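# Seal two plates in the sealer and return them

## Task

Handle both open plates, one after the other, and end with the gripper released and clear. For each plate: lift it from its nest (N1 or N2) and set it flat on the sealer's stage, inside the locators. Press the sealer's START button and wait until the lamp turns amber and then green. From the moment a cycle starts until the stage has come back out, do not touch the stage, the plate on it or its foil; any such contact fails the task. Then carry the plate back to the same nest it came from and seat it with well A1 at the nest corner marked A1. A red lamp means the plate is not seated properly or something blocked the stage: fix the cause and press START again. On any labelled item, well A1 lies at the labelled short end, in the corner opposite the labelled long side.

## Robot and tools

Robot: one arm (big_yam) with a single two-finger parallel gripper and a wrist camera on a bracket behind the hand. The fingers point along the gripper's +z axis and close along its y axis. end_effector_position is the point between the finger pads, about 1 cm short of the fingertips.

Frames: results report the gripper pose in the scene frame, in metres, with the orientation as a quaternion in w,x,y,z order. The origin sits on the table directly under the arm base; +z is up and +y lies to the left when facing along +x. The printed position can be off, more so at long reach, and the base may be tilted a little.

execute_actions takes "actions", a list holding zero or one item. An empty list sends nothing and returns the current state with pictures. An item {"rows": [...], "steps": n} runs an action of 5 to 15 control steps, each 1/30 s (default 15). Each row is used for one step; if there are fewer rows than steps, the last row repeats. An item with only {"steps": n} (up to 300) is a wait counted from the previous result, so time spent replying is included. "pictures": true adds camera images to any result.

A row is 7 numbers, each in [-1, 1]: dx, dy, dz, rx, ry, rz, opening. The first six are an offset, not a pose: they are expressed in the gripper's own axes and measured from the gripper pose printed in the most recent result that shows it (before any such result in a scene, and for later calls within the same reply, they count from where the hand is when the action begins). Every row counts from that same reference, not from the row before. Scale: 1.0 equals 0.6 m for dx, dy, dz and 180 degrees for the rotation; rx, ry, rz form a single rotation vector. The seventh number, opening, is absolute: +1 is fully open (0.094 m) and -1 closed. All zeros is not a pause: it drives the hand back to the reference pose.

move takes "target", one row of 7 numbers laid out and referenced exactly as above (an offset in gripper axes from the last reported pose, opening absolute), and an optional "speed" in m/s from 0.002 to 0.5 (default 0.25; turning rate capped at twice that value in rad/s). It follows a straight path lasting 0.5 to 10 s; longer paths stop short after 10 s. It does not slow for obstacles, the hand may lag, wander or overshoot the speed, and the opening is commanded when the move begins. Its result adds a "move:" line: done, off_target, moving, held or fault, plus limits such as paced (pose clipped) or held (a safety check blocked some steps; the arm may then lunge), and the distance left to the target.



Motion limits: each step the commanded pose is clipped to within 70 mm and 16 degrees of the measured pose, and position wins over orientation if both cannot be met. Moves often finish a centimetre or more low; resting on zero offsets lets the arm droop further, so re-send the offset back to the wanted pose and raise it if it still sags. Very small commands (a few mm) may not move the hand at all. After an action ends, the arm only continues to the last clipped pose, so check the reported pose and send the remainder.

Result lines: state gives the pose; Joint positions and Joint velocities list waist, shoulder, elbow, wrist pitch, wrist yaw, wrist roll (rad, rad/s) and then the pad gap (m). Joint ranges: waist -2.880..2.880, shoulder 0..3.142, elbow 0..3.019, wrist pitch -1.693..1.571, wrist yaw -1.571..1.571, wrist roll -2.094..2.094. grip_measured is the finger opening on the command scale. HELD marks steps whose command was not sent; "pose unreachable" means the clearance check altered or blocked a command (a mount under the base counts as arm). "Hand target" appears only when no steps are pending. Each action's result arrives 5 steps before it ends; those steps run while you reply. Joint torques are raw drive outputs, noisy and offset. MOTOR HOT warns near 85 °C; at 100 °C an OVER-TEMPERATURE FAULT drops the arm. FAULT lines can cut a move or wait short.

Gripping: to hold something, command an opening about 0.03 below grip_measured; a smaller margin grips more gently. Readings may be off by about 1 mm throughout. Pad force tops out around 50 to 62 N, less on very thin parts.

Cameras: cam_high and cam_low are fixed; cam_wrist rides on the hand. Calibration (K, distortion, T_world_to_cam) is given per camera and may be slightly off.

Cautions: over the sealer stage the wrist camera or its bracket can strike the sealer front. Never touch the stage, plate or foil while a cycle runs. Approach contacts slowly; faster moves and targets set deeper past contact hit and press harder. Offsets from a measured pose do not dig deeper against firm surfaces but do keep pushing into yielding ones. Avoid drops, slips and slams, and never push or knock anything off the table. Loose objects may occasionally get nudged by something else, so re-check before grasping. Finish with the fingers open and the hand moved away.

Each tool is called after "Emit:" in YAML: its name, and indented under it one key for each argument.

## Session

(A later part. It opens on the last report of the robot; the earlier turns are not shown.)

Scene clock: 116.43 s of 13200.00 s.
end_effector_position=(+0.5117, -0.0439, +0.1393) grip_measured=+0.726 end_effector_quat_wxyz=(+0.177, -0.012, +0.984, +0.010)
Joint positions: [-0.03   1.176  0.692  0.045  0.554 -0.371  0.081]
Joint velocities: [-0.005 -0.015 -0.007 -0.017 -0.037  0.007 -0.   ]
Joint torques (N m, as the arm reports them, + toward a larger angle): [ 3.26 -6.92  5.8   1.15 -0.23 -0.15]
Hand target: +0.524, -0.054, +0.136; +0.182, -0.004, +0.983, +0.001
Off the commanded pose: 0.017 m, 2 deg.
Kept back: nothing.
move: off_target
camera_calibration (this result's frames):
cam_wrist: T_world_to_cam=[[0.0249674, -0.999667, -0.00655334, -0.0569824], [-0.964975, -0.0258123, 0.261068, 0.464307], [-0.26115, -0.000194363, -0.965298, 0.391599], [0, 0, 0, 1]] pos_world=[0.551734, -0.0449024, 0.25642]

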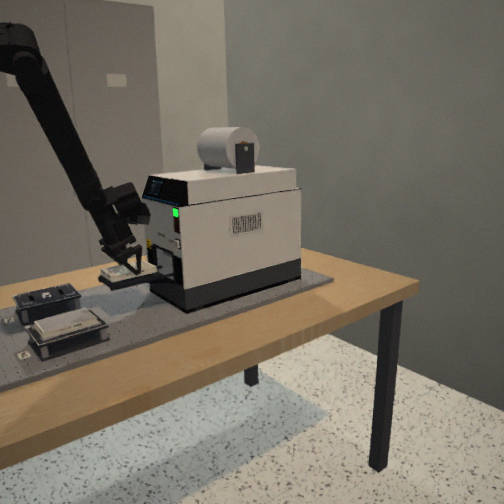

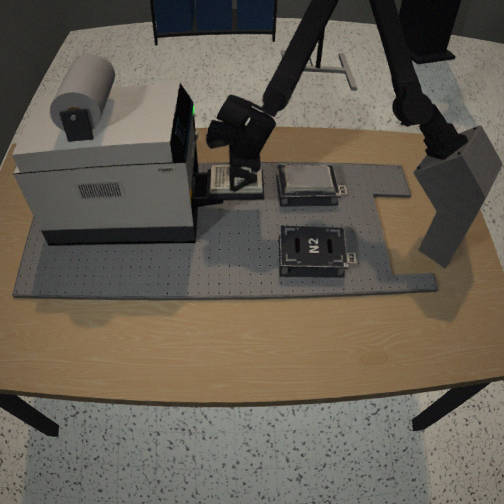

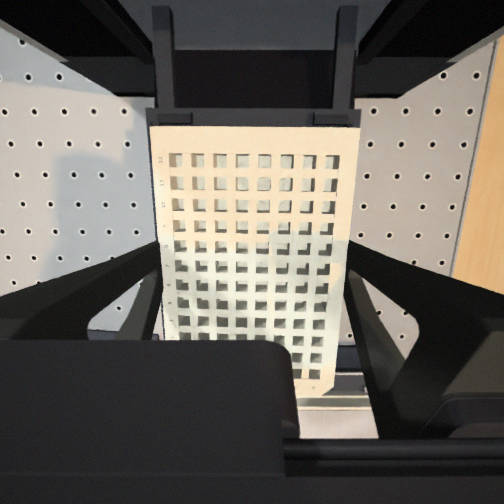

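Emit:
execute_actions:
  actions: []

Emit:
move:
  target: [-0.009,-0.016,0.031,0.006,-0.003,0.005,0.71]
  speed: 0.012

Scene clock: 117.03 s of 13200.00 s.
end_effector_position=(+0.5117, -0.0439, +0.1393) grip_measured=+0.726 end_effector_quat_wxyz=(+0.177, -0.012, +0.984, +0.010)
Joint positions: [-0.03   1.176  0.692  0.045  0.554 -0.371  0.081]
Joint velocities: [-0.015  0.015 -0.002 -0.002  0.022  0.037 -0.001]
Joint torques (N m, as the arm reports them, + toward a larger angle): [ 3.35 -7.01  5.78  1.19 -0.22 -0.15]
Hand target: +0.524, -0.054, +0.136; +0.182, -0.004, +0.983, +0.001
Off the commanded pose: 0.017 m, 2 deg.
Kept back: nothing.
Steps of this call (steps 1 to 18: nothing new was sent). Readings (end_effector_position):
1: (+0.5117, -0.0439, +0.1393)
2: (+0.5117, -0.0439, +0.1393)
4: (+0.5117, -0.0439, +0.1393)
8: (+0.5117, -0.0439, +0.1393)
18: the state above
camera_calibration (this result's frames):
cam_wrist: T_world_to_cam=[[0.0249674, -0.999667, -0.00655334, -0.0569824], [-0.964975, -0.0258123, 0.261068, 0.464307], [-0.26115, -0.000194363, -0.965298, 0.391599], [0, 0, 0, 1]] pos_world=[0.551734, -0.0449024, 0.25642]

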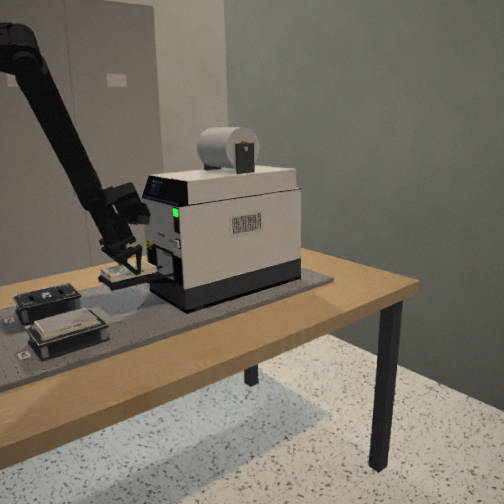

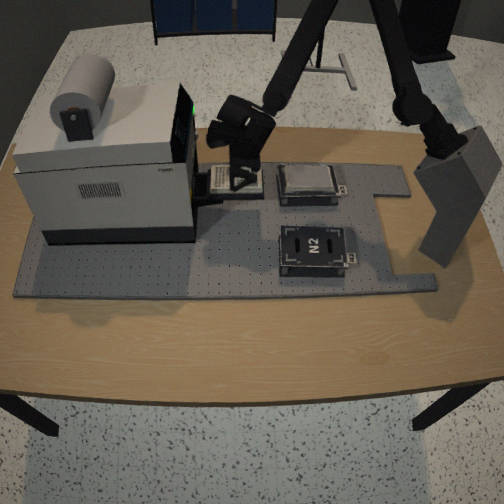

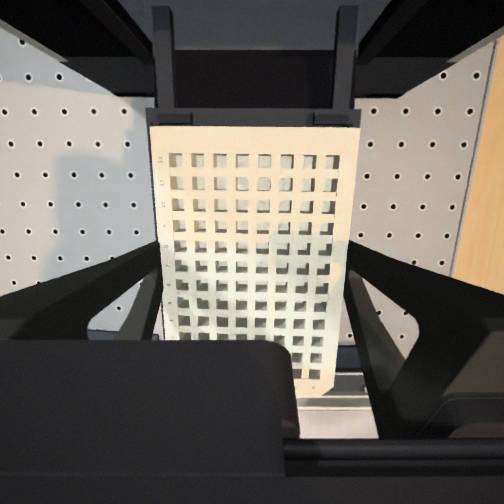

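Scene clock: 119.07 s of 13200.00 s.
end_effector_position=(+0.5147, -0.0428, +0.1309) grip_measured=+0.726 end_effector_quat_wxyz=(+0.180, -0.010, +0.983, +0.012)
Joint positions: [-0.045  1.202  0.697  0.075  0.535 -0.376  0.081]
Joint velocities: [-0.005 -0.005 -0.007 -0.022  0.007  0.022  0.001]
Joint torques (N m, as the arm reports them, + toward a larger angle): [ 3.14 -6.82  5.21  1.2  -0.17 -0.13]
Hand target: +0.523, -0.053, +0.124; +0.182, -0.002, +0.983, +0.002
Off the commanded pose: 0.015 m, 1 deg.
Kept back: nothing.
move: off_target
camera_calibration (this result's frames):
cam_wrist: T_world_to_cam=[[0.0215717, -0.999694, -0.0120764, -0.0535158], [-0.966819, -0.0239347, 0.25434, 0.47133], [-0.254551, 0.00618911, -0.967039, 0.381333], [0, 0, 0, 1]] pos_world=[0.553914, -0.0445784, 0.24824]

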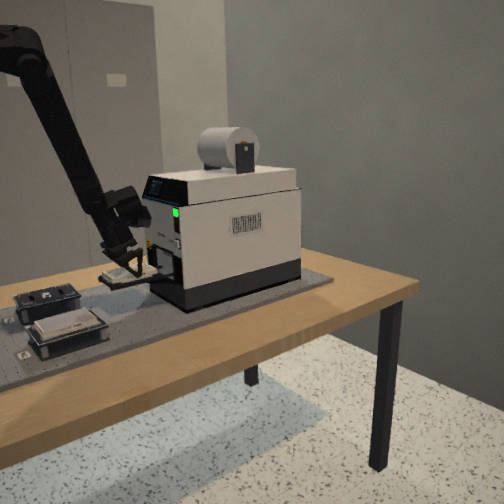

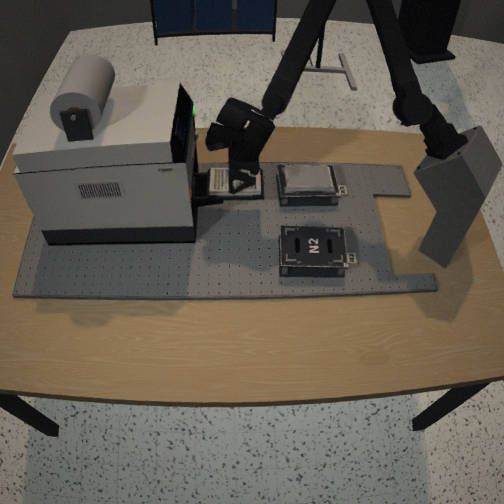

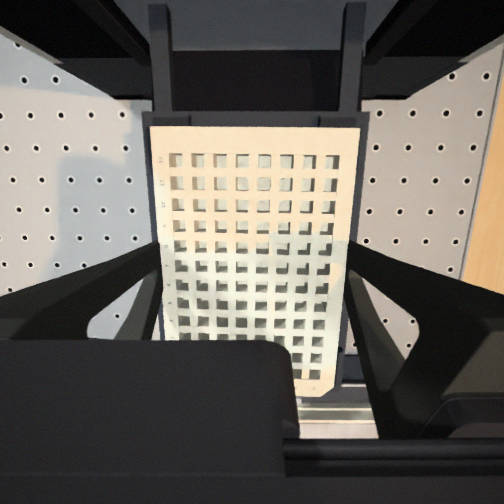

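Emit:
move:
  target: [-0.008,-0.016,0.012,0.006,0,0.005,1]
  speed: 0.02

Emit:
move:
  target: [-0.014,0.014,-0.05,0,0,0,1]
  speed: 0.04

Emit:
zoom_image:
  camera: "cam_wrist"
  region: [120,60,380,320]

Emit:
zoom_image:
  camera: "cam_high"
  region: [80,220,200,310]

Scene clock: 120.17 s of 13200.00 s.
end_effector_position=(+0.5147, -0.0428, +0.1308) grip_measured=+1.000 end_effector_quat_wxyz=(+0.180, -0.010, +0.983, +0.012)
Joint positions: [-0.045  1.202  0.697  0.075  0.535 -0.376  0.094]
Joint velocities: [-0.005 -0.005 -0.002 -0.002  0.007 -0.022  0.   ]
Joint torques (N m, as the arm reports them, + toward a larger angle): [ 3.35 -7.26  4.9   0.9  -0.18 -0.04]
Hand target: +0.522, -0.052, +0.126; +0.180, -0.001, +0.984, +0.004
Off the commanded pose: 0.013 m, 1 deg.
Kept back: nothing.
move: off_target
camera_calibration (this result's frames):
cam_wrist: T_world_to_cam=[[0.0214471, -0.999701, -0.0117444, -0.0535563], [-0.966787, -0.0237305, 0.254478, 0.471285], [-0.254681, 0.00589649, -0.967007, 0.381369], [0, 0, 0, 1]] pos_world=[0.553908, -0.0446052, 0.248226]

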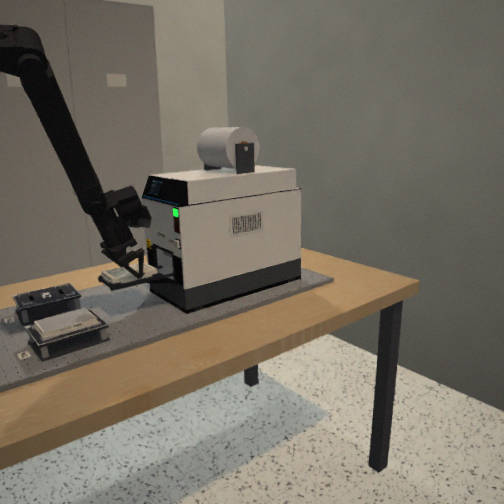

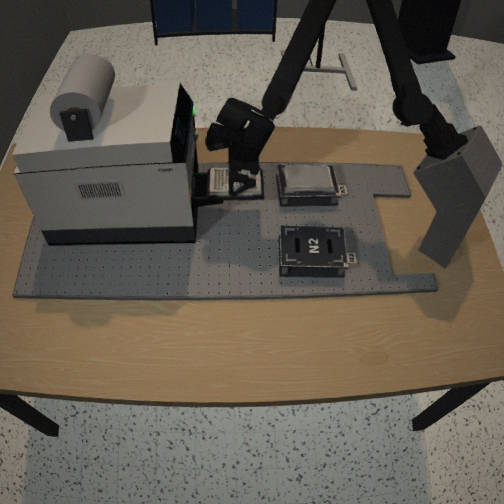

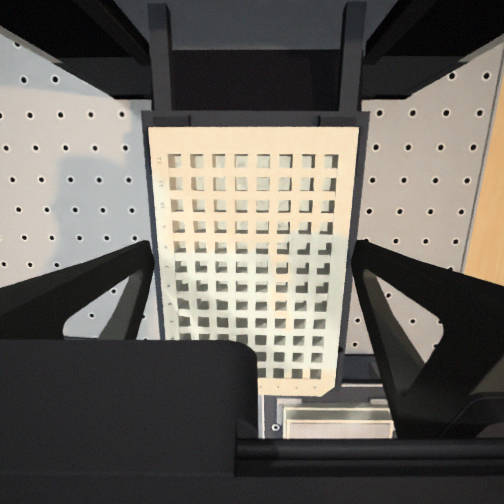

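Scene clock: 121.27 s of 13200.00 s.
end_effector_position=(+0.5159, -0.0422, +0.1587) grip_measured=+1.000 end_effector_quat_wxyz=(+0.182, -0.008, +0.983, +0.005)
Joint positions: [ 0.012  1.14   0.697  0.007  0.599 -0.352  0.094]
Joint velocities: [-0.005 -0.015 -0.007 -0.027  0.037 -0.007  0.   ]
Joint torques (N m, as the arm reports them, + toward a larger angle): [ 6.12 -7.87  3.03  0.61 -0.01  0.04]
Hand target: +0.511, -0.036, +0.162; +0.181, -0.011, +0.983, +0.011
Off the commanded pose: 0.009 m, 1 deg.
Kept back: nothing.
move: done
camera_calibration (this result's frames):
cam_wrist: T_world_to_cam=[[0.0151094, -0.999885, 0.000860327, -0.0513942], [-0.967672, -0.014406, 0.251799, 0.466663], [-0.251758, -0.00463705, -0.967779, 0.406755], [0, 0, 0, 1]] pos_world=[0.554757, -0.0427794, 0.276187]

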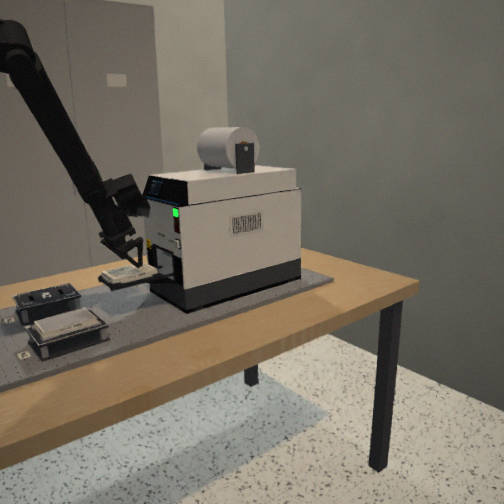

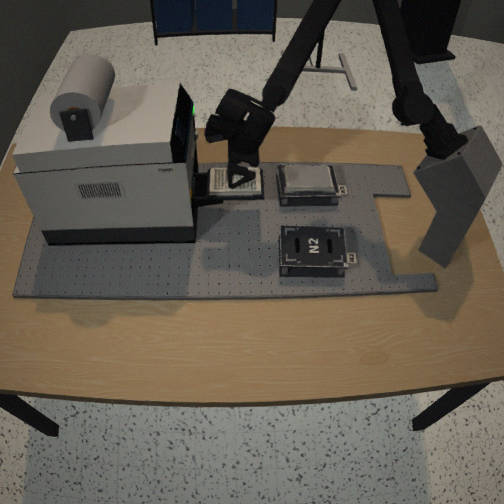

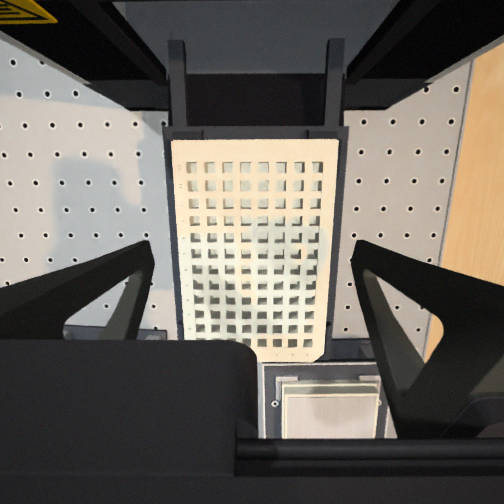

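Region (120, 60, 380, 320) of cam_wrist's 504x504 image, scaled by 1.938, with more detail than that image has.

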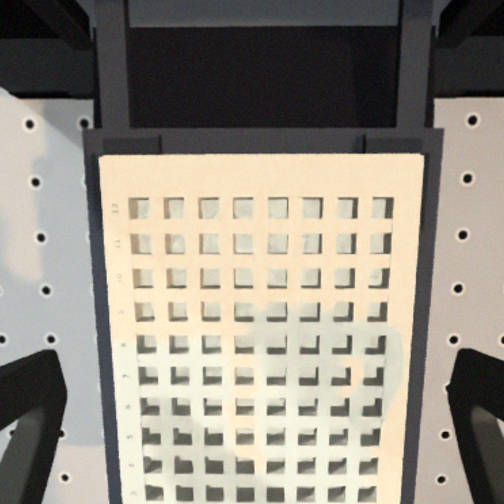

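Region (80, 220, 200, 310) of cam_high's 504x504 image, scaled by 4.200, with more detail than that image has; it fills the top 378 rows of this view, and the rest is white.

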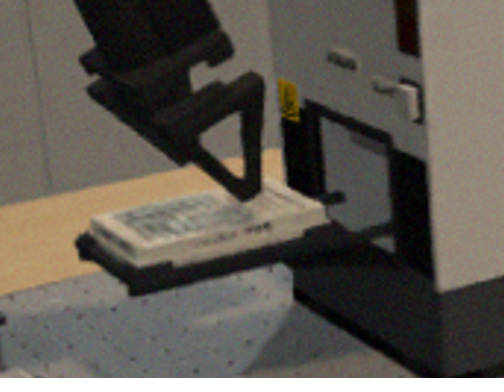

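Looks seated; on to START.

Emit:
move:
  target: [-0.027,-0.147,-0.1,0,-0.21,0,-1]

Emit:
move:
  target: [-0.044,-0.024,0.09,0,0,0,-1]
  speed: 0.12

Scene clock: 123.23 s of 13200.00 s.
end_effector_position=(+0.5126, -0.1248, +0.2175) grip_measured=-0.988 end_effector_quat_wxyz=(+0.488, -0.002, +0.873, +0.012)
Joint positions: [-0.294  0.951  0.4    0.742 -0.026 -0.561  0.001]
Joint velocities: [-0.005 -0.005 -0.007  0.002 -0.139  0.037 -0.   ]
Joint torques (N m, as the arm reports them, + toward a larger angle): [ 0.94 -6.91  2.21  1.83 -0.47 -0.08]
Hand target: +0.510, -0.130, +0.217; +0.489, +0.000, +0.872, +0.005
Off the commanded pose: 0.007 m, 1 deg.
Kept back: nothing.
move: done
camera_calibration (this result's frames):
cam_wrist: T_world_to_cam=[[0.00799961, -0.999862, -0.0145594, -0.126928], [-0.921155, -0.00170271, -0.389192, 0.564616], [0.389113, 0.0165249, -0.921042, 0.12645], [0, 0, 0, 1]] pos_world=[0.471911, -0.128039, 0.334362]

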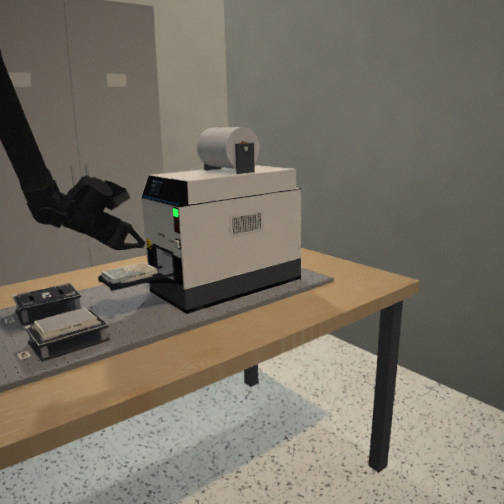

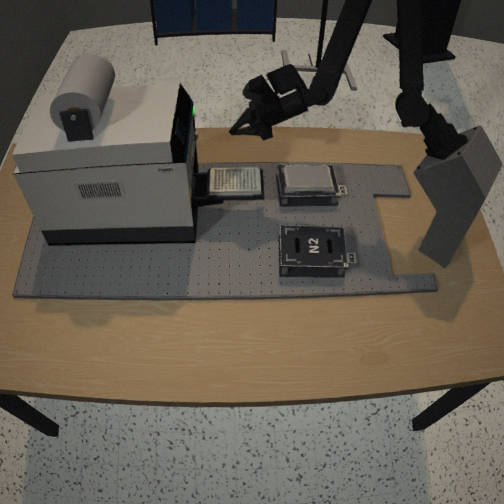

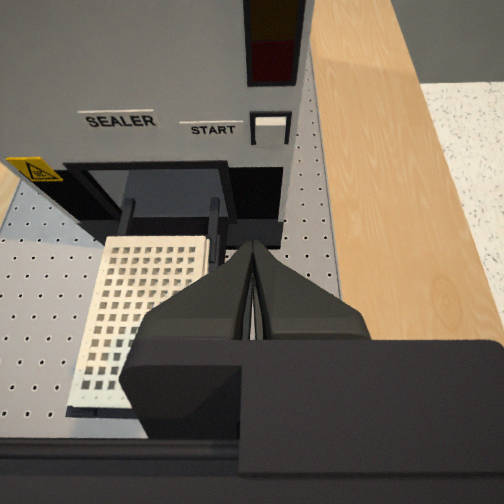

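Scene clock: 124.07 s of 13200.00 s.
end_effector_position=(+0.5658, -0.1422, +0.2129) grip_measured=-0.988 end_effector_quat_wxyz=(+0.488, +0.001, +0.873, +0.008)
Joint positions: [-0.294  1.026  0.553  0.668 -0.018 -0.561  0.001]
Joint velocities: [ 0.005 -0.005 -0.007  0.002 -0.022 -0.037 -0.001]
Joint torques (N m, as the arm reports them, + toward a larger angle): [ 3.69 -7.77  5.05  1.13 -0.27 -0.1 ]
Hand target: +0.573, -0.139, +0.213; +0.488, -0.002, +0.873, +0.012
Off the commanded pose: 0.008 m, 1 deg.
Kept back: nothing.
move: done
camera_calibration (this result's frames):
cam_wrist: T_world_to_cam=[[-0.000242792, -0.999956, -0.00936273, -0.141288], [-0.921283, 0.00386477, -0.388874, 0.612615], [0.388894, 0.0085313, -0.921243, 0.100777], [0, 0, 0, 1]] pos_world=[0.525165, -0.144509, 0.329747]

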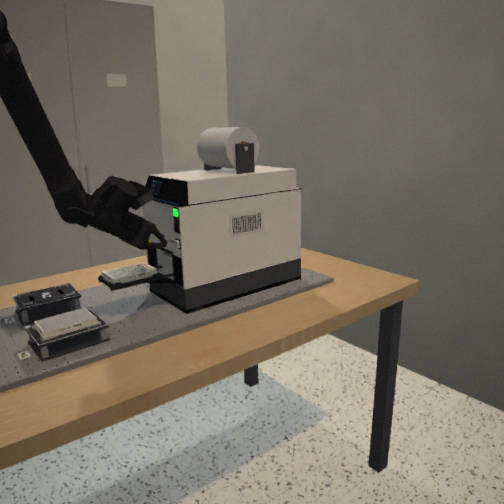

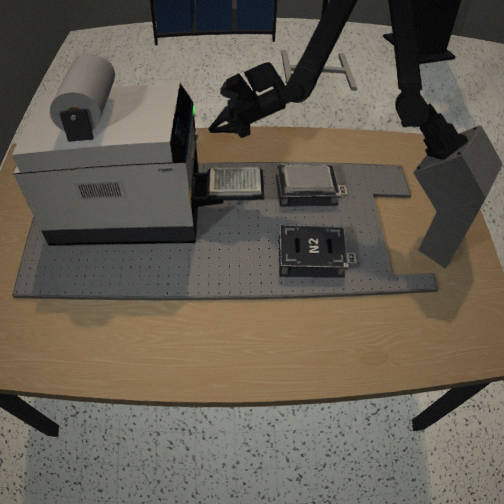

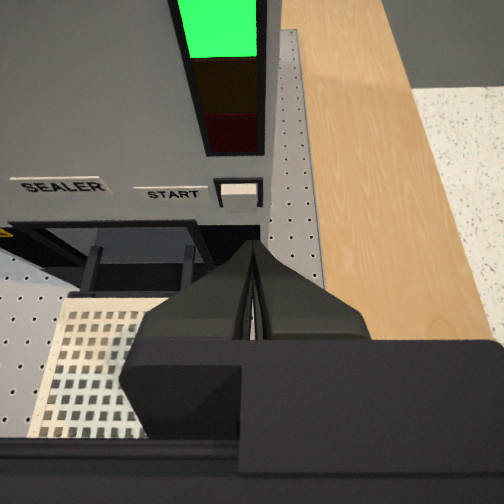

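Emit:
move:
  target: [-0.042,0.024,0.076,0,0,0,-1]
  speed: 0.035

Emit:
move:
  target: [0.08,0,-0.128,0,0,0,-1]

Emit:
move:
  target: [0,0.14,0,0,0.2,0,1]

Emit:
wait:
  seconds: 4.5

Scene clock: 126.07 s of 13200.00 s.
end_effector_position=(+0.5996, -0.1356, +0.2098) grip_measured=-0.988 end_effector_quat_wxyz=(+0.482, +0.007, +0.876, +0.000)
Joint positions: [-0.238  1.094  0.641  0.647  0.062 -0.568  0.001]
Joint velocities: [-0.005  0.015 -0.012 -0.002  0.022  0.037 -0.001]
Joint torques (N m, as the arm reports them, + toward a larger angle): [ 5.39 -7.07  7.41  0.97 -0.5  -0.18]
Hand target: +0.617, -0.128, +0.212; +0.488, -0.000, +0.873, +0.008
Off the commanded pose: 0.020 m, 1 deg.
Kept back: nothing.
move: off_target
camera_calibration (this result's frames):
cam_wrist: T_world_to_cam=[[-0.0193074, -0.999812, -0.00189385, -0.124864], [-0.926652, 0.0186058, -0.375459, 0.644876], [0.375424, -0.00549419, -0.926837, 0.0920926], [0, 0, 0, 1]] pos_world=[0.560592, -0.136333, 0.327243]

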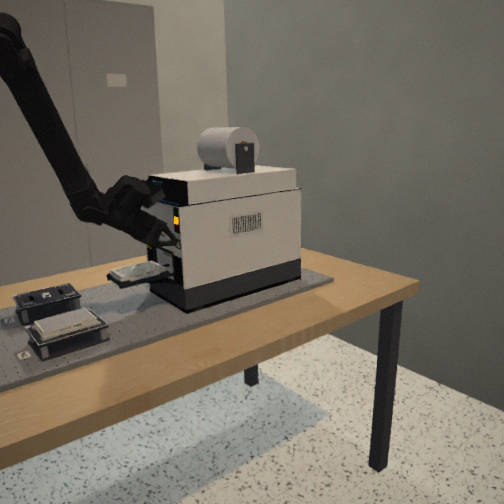

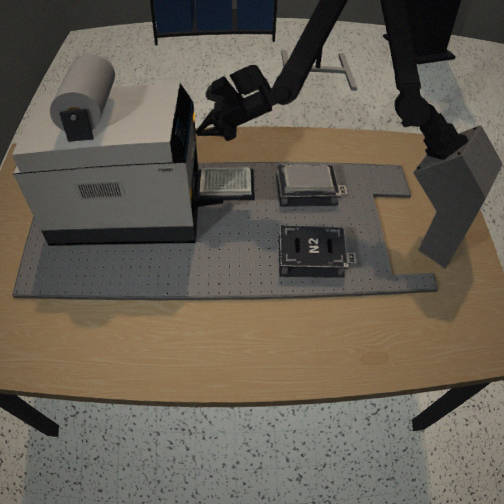

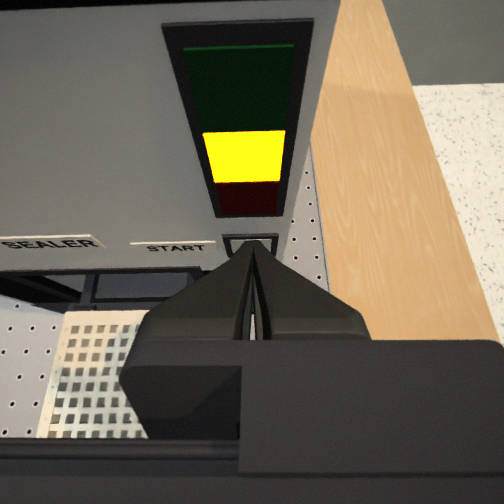

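Scene clock: 126.87 s of 13200.00 s.
end_effector_position=(+0.5079, -0.1255, +0.2072) grip_measured=-0.988 end_effector_quat_wxyz=(+0.477, +0.000, +0.879, +0.008)
Joint positions: [-0.305  0.973  0.397  0.751 -0.016 -0.56   0.001]
Joint velocities: [-0.005 -0.005  0.002 -0.002 -0.037 -0.022 -0.   ]
Joint torques (N m, as the arm reports them, + toward a larger angle): [ 0.94 -7.15  2.66  1.79 -0.46  0.04]
Hand target: +0.509, -0.134, +0.209; +0.482, +0.008, +0.876, +0.000
Off the commanded pose: 0.010 m, 1 deg.
Kept back: nothing.
move: done
camera_calibration (this result's frames):
cam_wrist: T_world_to_cam=[[0.000229908, -0.999962, -0.00869201, -0.125063], [-0.930638, 0.00296682, -0.36593, 0.556898], [0.365941, 0.00817325, -0.930602, 0.131486], [0, 0, 0, 1]] pos_world=[0.470183, -0.127785, 0.32506]

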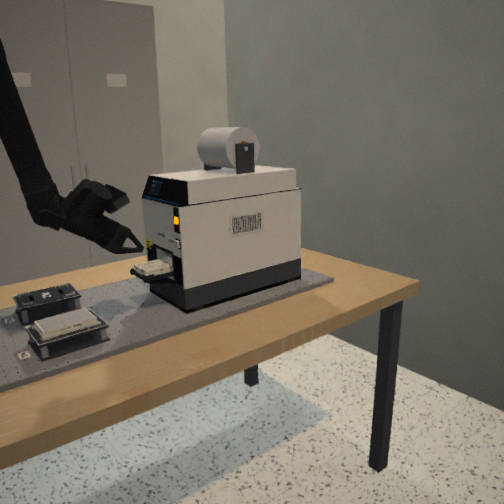

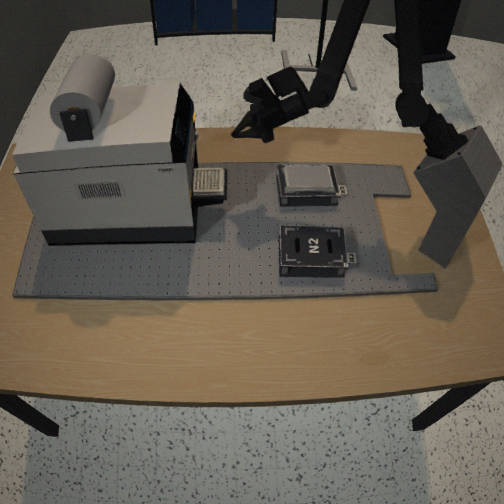

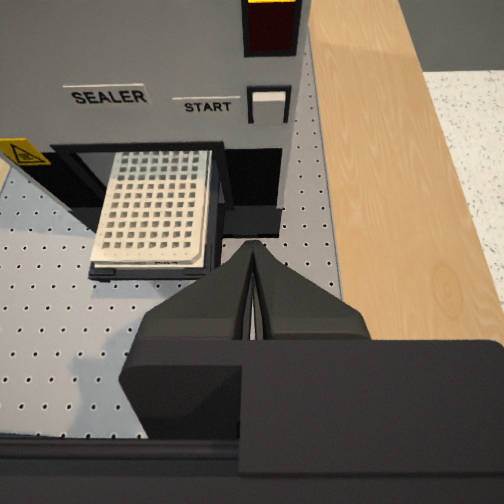

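Scene clock: 128.67 s of 13200.00 s.
end_effector_position=(+0.4934, -0.0439, +0.2040) grip_measured=+1.000 end_effector_quat_wxyz=(+0.177, -0.017, +0.984, +0.004)
Joint positions: [ 0.102  0.997  0.656 -0.138  0.681 -0.313  0.094]
Joint velocities: [ 0.005 -0.005 -0.002 -0.002  0.066 -0.007  0.   ]
Joint torques (N m, as the arm reports them, + toward a larger angle): [ 4.99 -5.55  7.27  0.45  0.01  0.  ]
Hand target: +0.507, -0.043, +0.211; +0.184, -0.009, +0.983, +0.008
Off the commanded pose: 0.015 m, 2 deg.
Kept back: nothing.
move: off_target
camera_calibration (this result's frames):
cam_wrist: T_world_to_cam=[[0.0324213, -0.999456, 0.00603517, -0.0623096], [-0.964628, -0.0297099, 0.261935, 0.429188], [-0.261613, -0.014314, -0.965067, 0.448803], [0, 0, 0, 1]] pos_world=[0.533439, -0.0431005, 0.321081]

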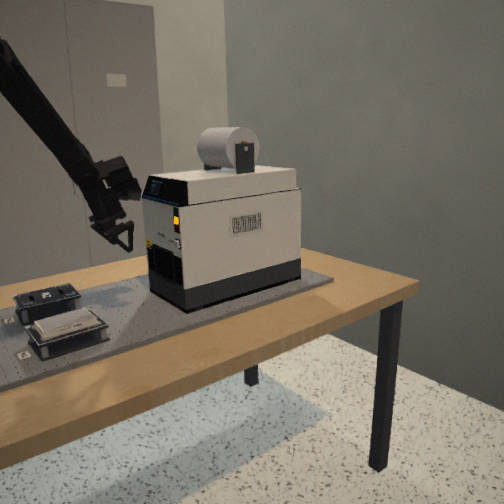

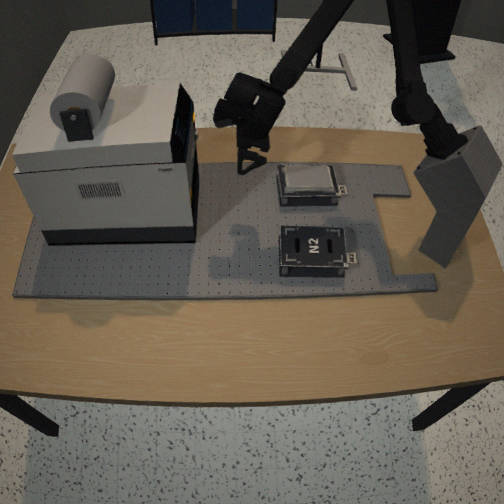

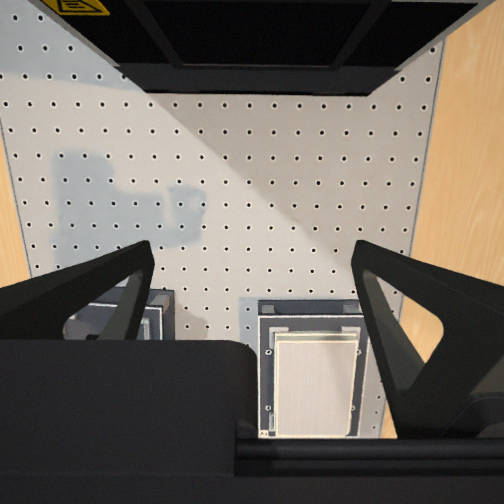

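Scene clock: 133.17 s of 13200.00 s.
end_effector_position=(+0.4934, -0.0439, +0.2040) grip_measured=+1.000 end_effector_quat_wxyz=(+0.177, -0.015, +0.984, +0.004)
Joint positions: [ 0.102  0.997  0.656 -0.138  0.681 -0.31   0.094]
Joint velocities: [-0.005 -0.015 -0.002 -0.017 -0.007  0.007  0.   ]
Joint torques (N m, as the arm reports them, + toward a larger angle): [ 5.05 -5.51  7.32  0.45  0.01  0.02]
Hand target: +0.507, -0.043, +0.211; +0.184, -0.009, +0.983, +0.008
Off the commanded pose: 0.015 m, 2 deg.
Kept back: nothing.
Steps of this call (steps 1 to 135: nothing new was sent). Readings (end_effector_position):
1: (+0.4934, -0.0439, +0.2040)
2: (+0.4934, -0.0439, +0.2040)
4: (+0.4934, -0.0439, +0.2040)
8: (+0.4934, -0.0439, +0.2040)
135: the state above
camera_calibration (this result's frames):
cam_wrist: T_world_to_cam=[[0.0295615, -0.999551, 0.00497443, -0.0606865], [-0.964698, -0.0272271, 0.261946, 0.429329], [-0.261693, -0.0125423, -0.96507, 0.448921], [0, 0, 0, 1]] pos_world=[0.533446, -0.0433393, 0.32108]

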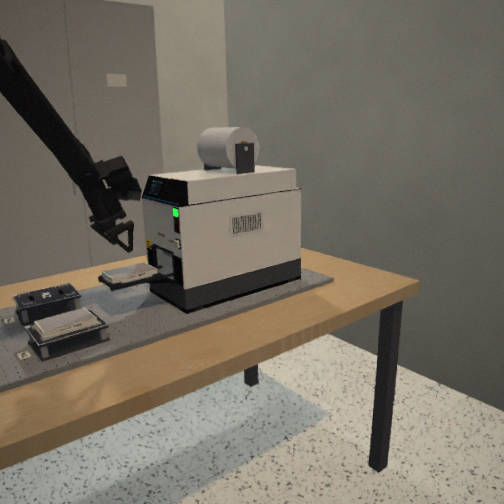

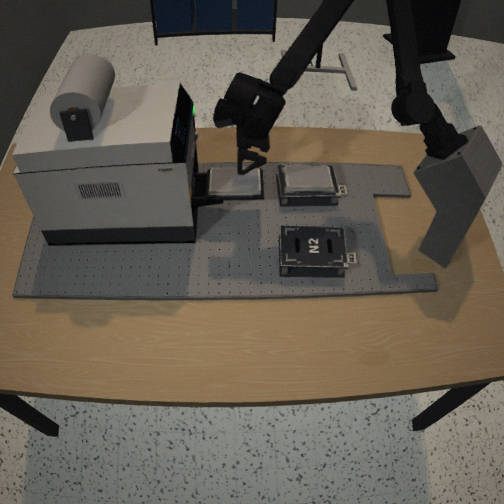

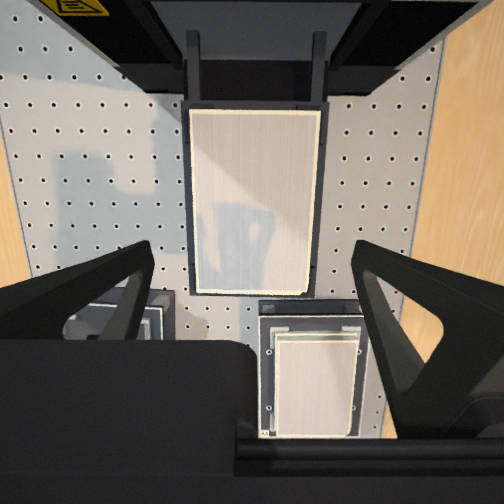

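Emit:
move:
  target: [-0.012,-0.0165,0.102,0.002,-0.002,0.007,1]
  speed: 0.08

Scene clock: 134.53 s of 13200.00 s.
end_effector_position=(+0.5105, -0.0433, +0.1525) grip_measured=+1.000 end_effector_quat_wxyz=(+0.174, -0.010, +0.985, +0.012)
Joint positions: [-0.006  1.142  0.694 -0.006  0.574 -0.349  0.094]
Joint velocities: [-0.005 -0.005 -0.022 -0.017 -0.007 -0.022  0.   ]
Joint torques (N m, as the arm reports them, + toward a larger angle): [ 3.3  -6.63  5.75  1.13 -0.21 -0.17]
Hand target: +0.522, -0.053, +0.150; +0.179, -0.003, +0.984, +0.004
Off the commanded pose: 0.015 m, 1 deg.
Kept back: nothing.
move: off_target
camera_calibration (this result's frames):
cam_wrist: T_world_to_cam=[[0.0216175, -0.999689, -0.0124281, -0.0536146], [-0.963296, -0.0241543, 0.267352, 0.457941], [-0.267569, 0.00619243, -0.963519, 0.407298], [0, 0, 0, 1]] pos_world=[0.551272, -0.0450588, 0.269341]

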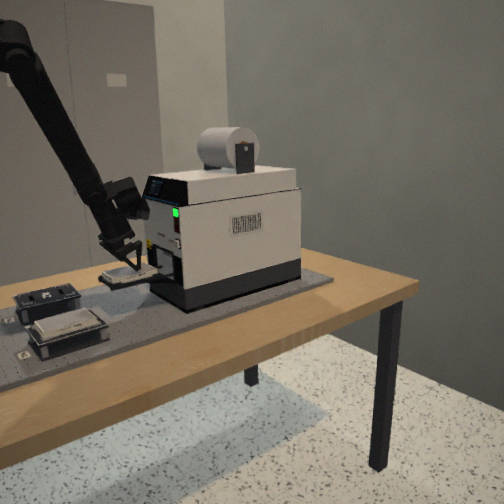

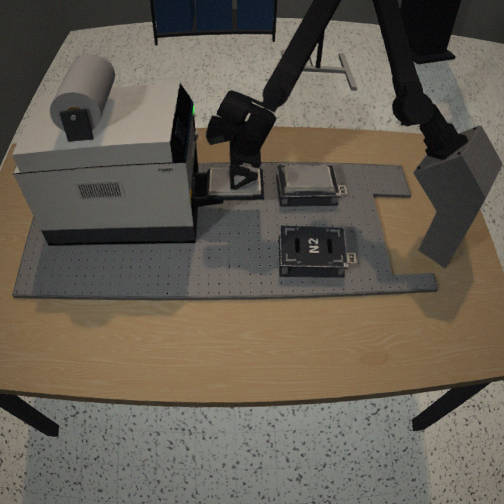

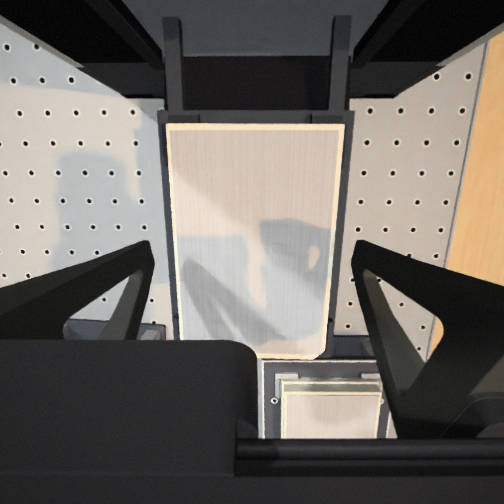

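Emit:
move:
  target: [-0.005,-0.017,0.049,0.006,-0.004,0.005,1]
  speed: 0.025

Scene clock: 136.40 s of 13200.00 s.
end_effector_position=(+0.5133, -0.0426, +0.1307) grip_measured=+1.000 end_effector_quat_wxyz=(+0.176, -0.007, +0.984, +0.014)
Joint positions: [-0.044  1.2    0.699  0.06   0.537 -0.363  0.094]
Joint velocities: [-0.015  0.005 -0.017  0.002 -0.007 -0.051  0.   ]
Joint torques (N m, as the arm reports them, + toward a larger angle): [ 3.43 -7.03  5.21  1.17 -0.23 -0.14]
Hand target: +0.523, -0.052, +0.126; +0.179, -0.000, +0.984, +0.005
Off the commanded pose: 0.015 m, 1 deg.
Kept back: nothing.
move: off_target
camera_calibration (this result's frames):
cam_wrist: T_world_to_cam=[[0.0156032, -0.999744, -0.0164018, -0.0497293], [-0.964464, -0.0193756, 0.263502, 0.467775], [-0.263752, 0.0117075, -0.964519, 0.385497], [0, 0, 0, 1]] pos_world=[0.553604, -0.0451663, 0.247744]

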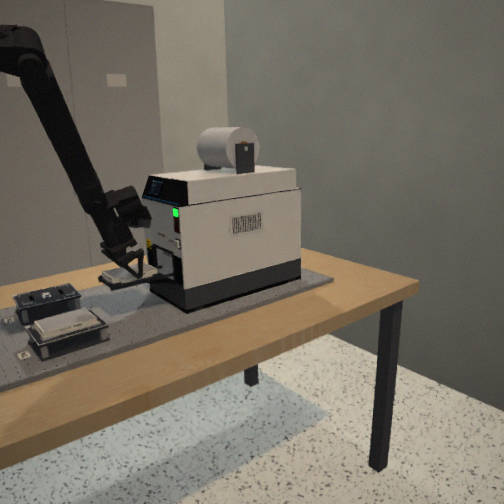

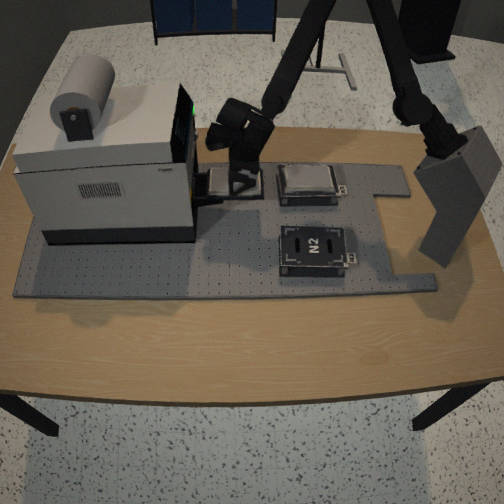

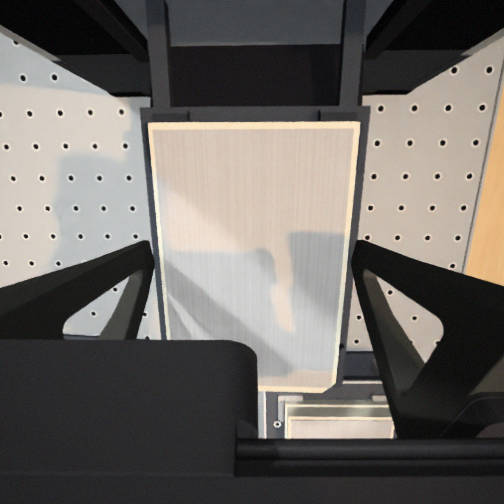

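Emit:
move:
  target: [-0.010,-0.015,0.012,0.005,-0.002,0.004,0.71]
  speed: 0.03

Emit:
move:
  target: [-0.016,0.012,-0.056,0,0,0,0.71]
  speed: 0.04

Emit:
move:
  target: [0.295,0.25,-0.107,0,0,0.012,0.71]
  speed: 0.18

Scene clock: 137.33 s of 13200.00 s.
end_effector_position=(+0.5133, -0.0425, +0.1307) grip_measured=+0.726 end_effector_quat_wxyz=(+0.176, -0.007, +0.984, +0.014)
Joint positions: [-0.045  1.2    0.699  0.06   0.535 -0.363  0.081]
Joint velocities: [ 0.005  0.005 -0.017 -0.002 -0.022 -0.007  0.001]
Joint torques (N m, as the arm reports them, + toward a larger angle): [ 3.44 -7.28  4.85  1.14 -0.31 -0.11]
Hand target: +0.521, -0.052, +0.126; +0.178, +0.001, +0.984, +0.007
Off the commanded pose: 0.013 m, 1 deg.
Kept back: nothing.
move: off_target
camera_calibration (this result's frames):
cam_wrist: T_world_to_cam=[[0.0159835, -0.999713, -0.0178489, -0.0495848], [-0.964578, -0.0201179, 0.263029, 0.467936], [-0.263312, 0.0130125, -0.964623, 0.385309], [0, 0, 0, 1]] pos_world=[0.55361, -0.0451705, 0.247713]

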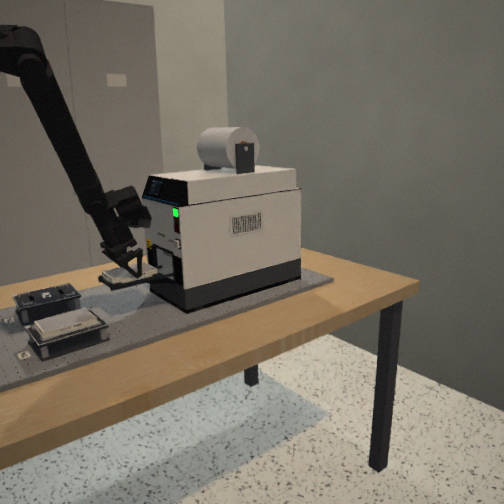

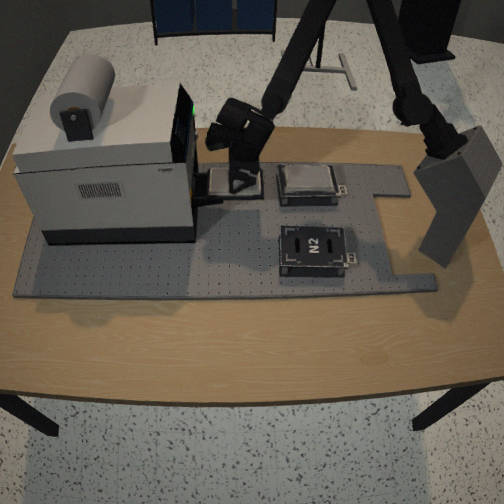

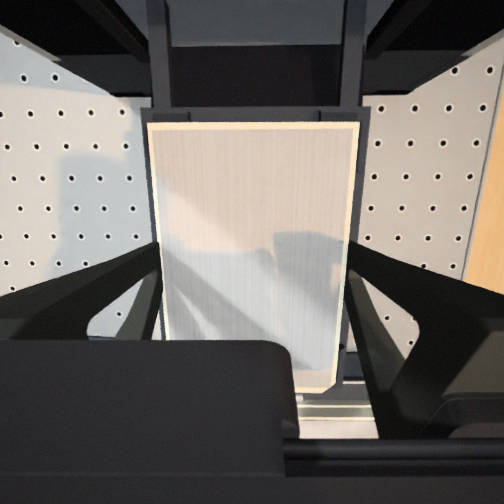

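Scene clock: 138.53 s of 13200.00 s.
end_effector_position=(+0.5137, -0.0431, +0.1615) grip_measured=+0.726 end_effector_quat_wxyz=(+0.176, -0.005, +0.984, +0.008)
Joint positions: [ 0.015  1.129  0.699 -0.022  0.602 -0.336  0.081]
Joint velocities: [ 0.005 -0.005 -0.007 -0.022  0.022 -0.037 -0.001]
Joint torques (N m, as the arm reports them, + toward a larger angle): [ 6.03 -8.04  3.09  0.53 -0.02  0.  ]
Hand target: +0.510, -0.037, +0.165; +0.176, -0.007, +0.984, +0.014
Off the commanded pose: 0.009 m, 1 deg.
Kept back: nothing.
move: done
camera_calibration (this result's frames):
cam_wrist: T_world_to_cam=[[0.0105927, -0.999932, -0.00481507, -0.0489924], [-0.9648, -0.0114857, 0.262734, 0.460701], [-0.262772, 0.00186253, -0.964856, 0.414346], [0, 0, 0, 1]] pos_world=[0.553882, -0.0444694, 0.278507]

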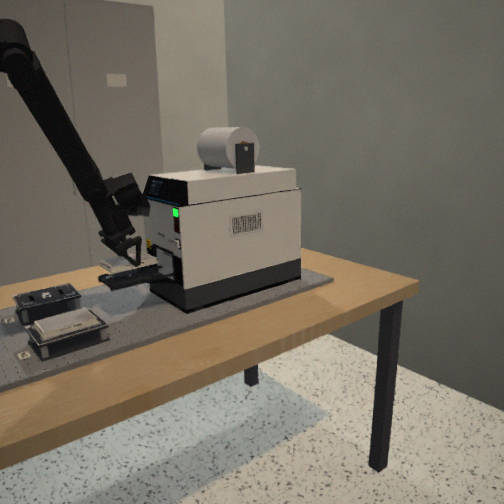

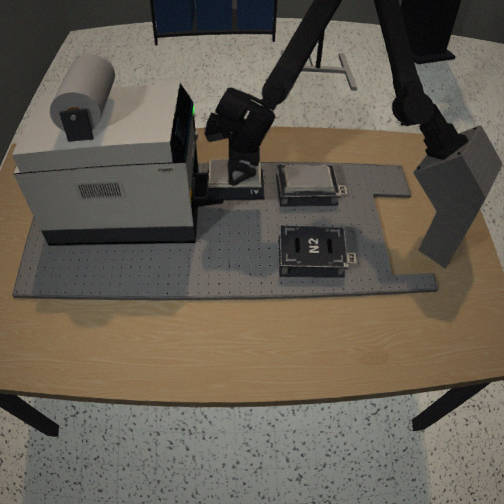

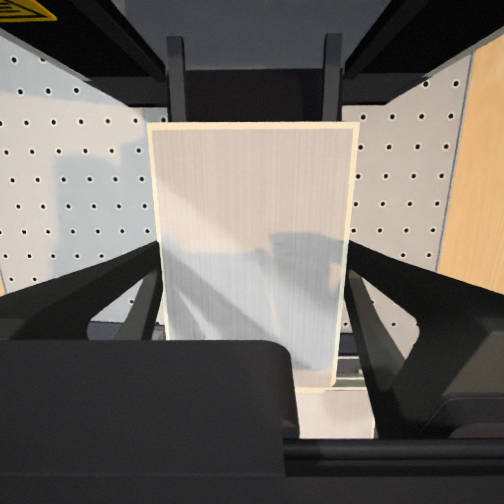

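Scene clock: 140.43 s of 13200.00 s.
end_effector_position=(+0.3269, +0.1021, +0.1585) grip_measured=+0.726 end_effector_quat_wxyz=(+0.173, +0.005, +0.985, +0.003)
Joint positions: [ 0.42   1.464  0.311  0.479  0.961 -0.009  0.081]
Joint velocities: [-0.015 -0.005 -0.007  0.007  0.051 -0.007  0.002]
Joint torques (N m, as the arm reports them, + toward a larger angle): [ 7.02 -3.86  0.69  1.08  0.11  0.06]
Hand target: +0.328, +0.105, +0.162; +0.179, +0.012, +0.984, +0.008
Off the commanded pose: 0.006 m, 1 deg.
Kept back: nothing.
move: done
camera_calibration (this result's frames):
cam_wrist: T_world_to_cam=[[-0.0118068, -0.99993, 0.000657897, 0.104592], [-0.963071, 0.0115486, 0.269001, 0.279041], [-0.26899, 0.00254245, -0.96314, 0.363799], [0, 0, 0, 1]] pos_world=[0.367829, 0.100437, 0.275258]

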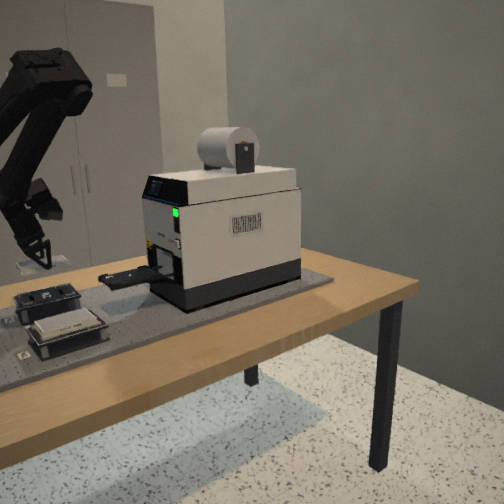

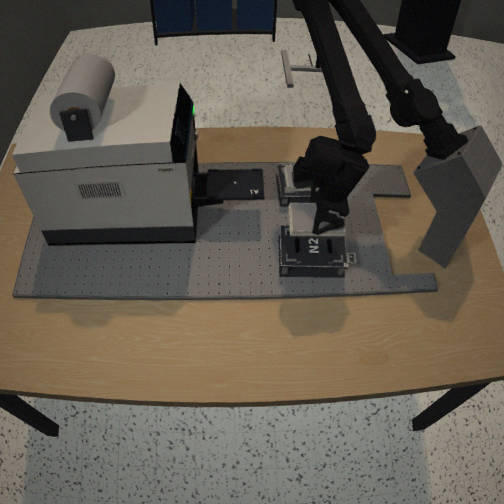

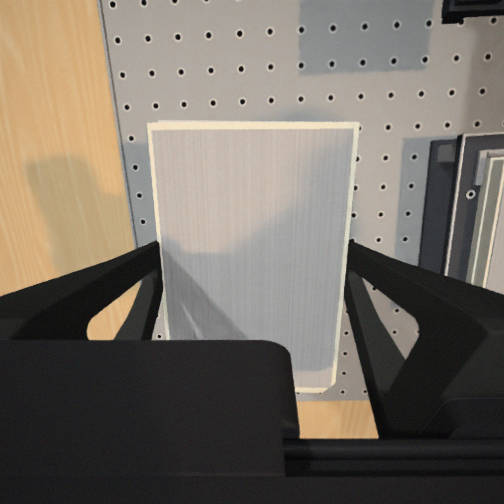

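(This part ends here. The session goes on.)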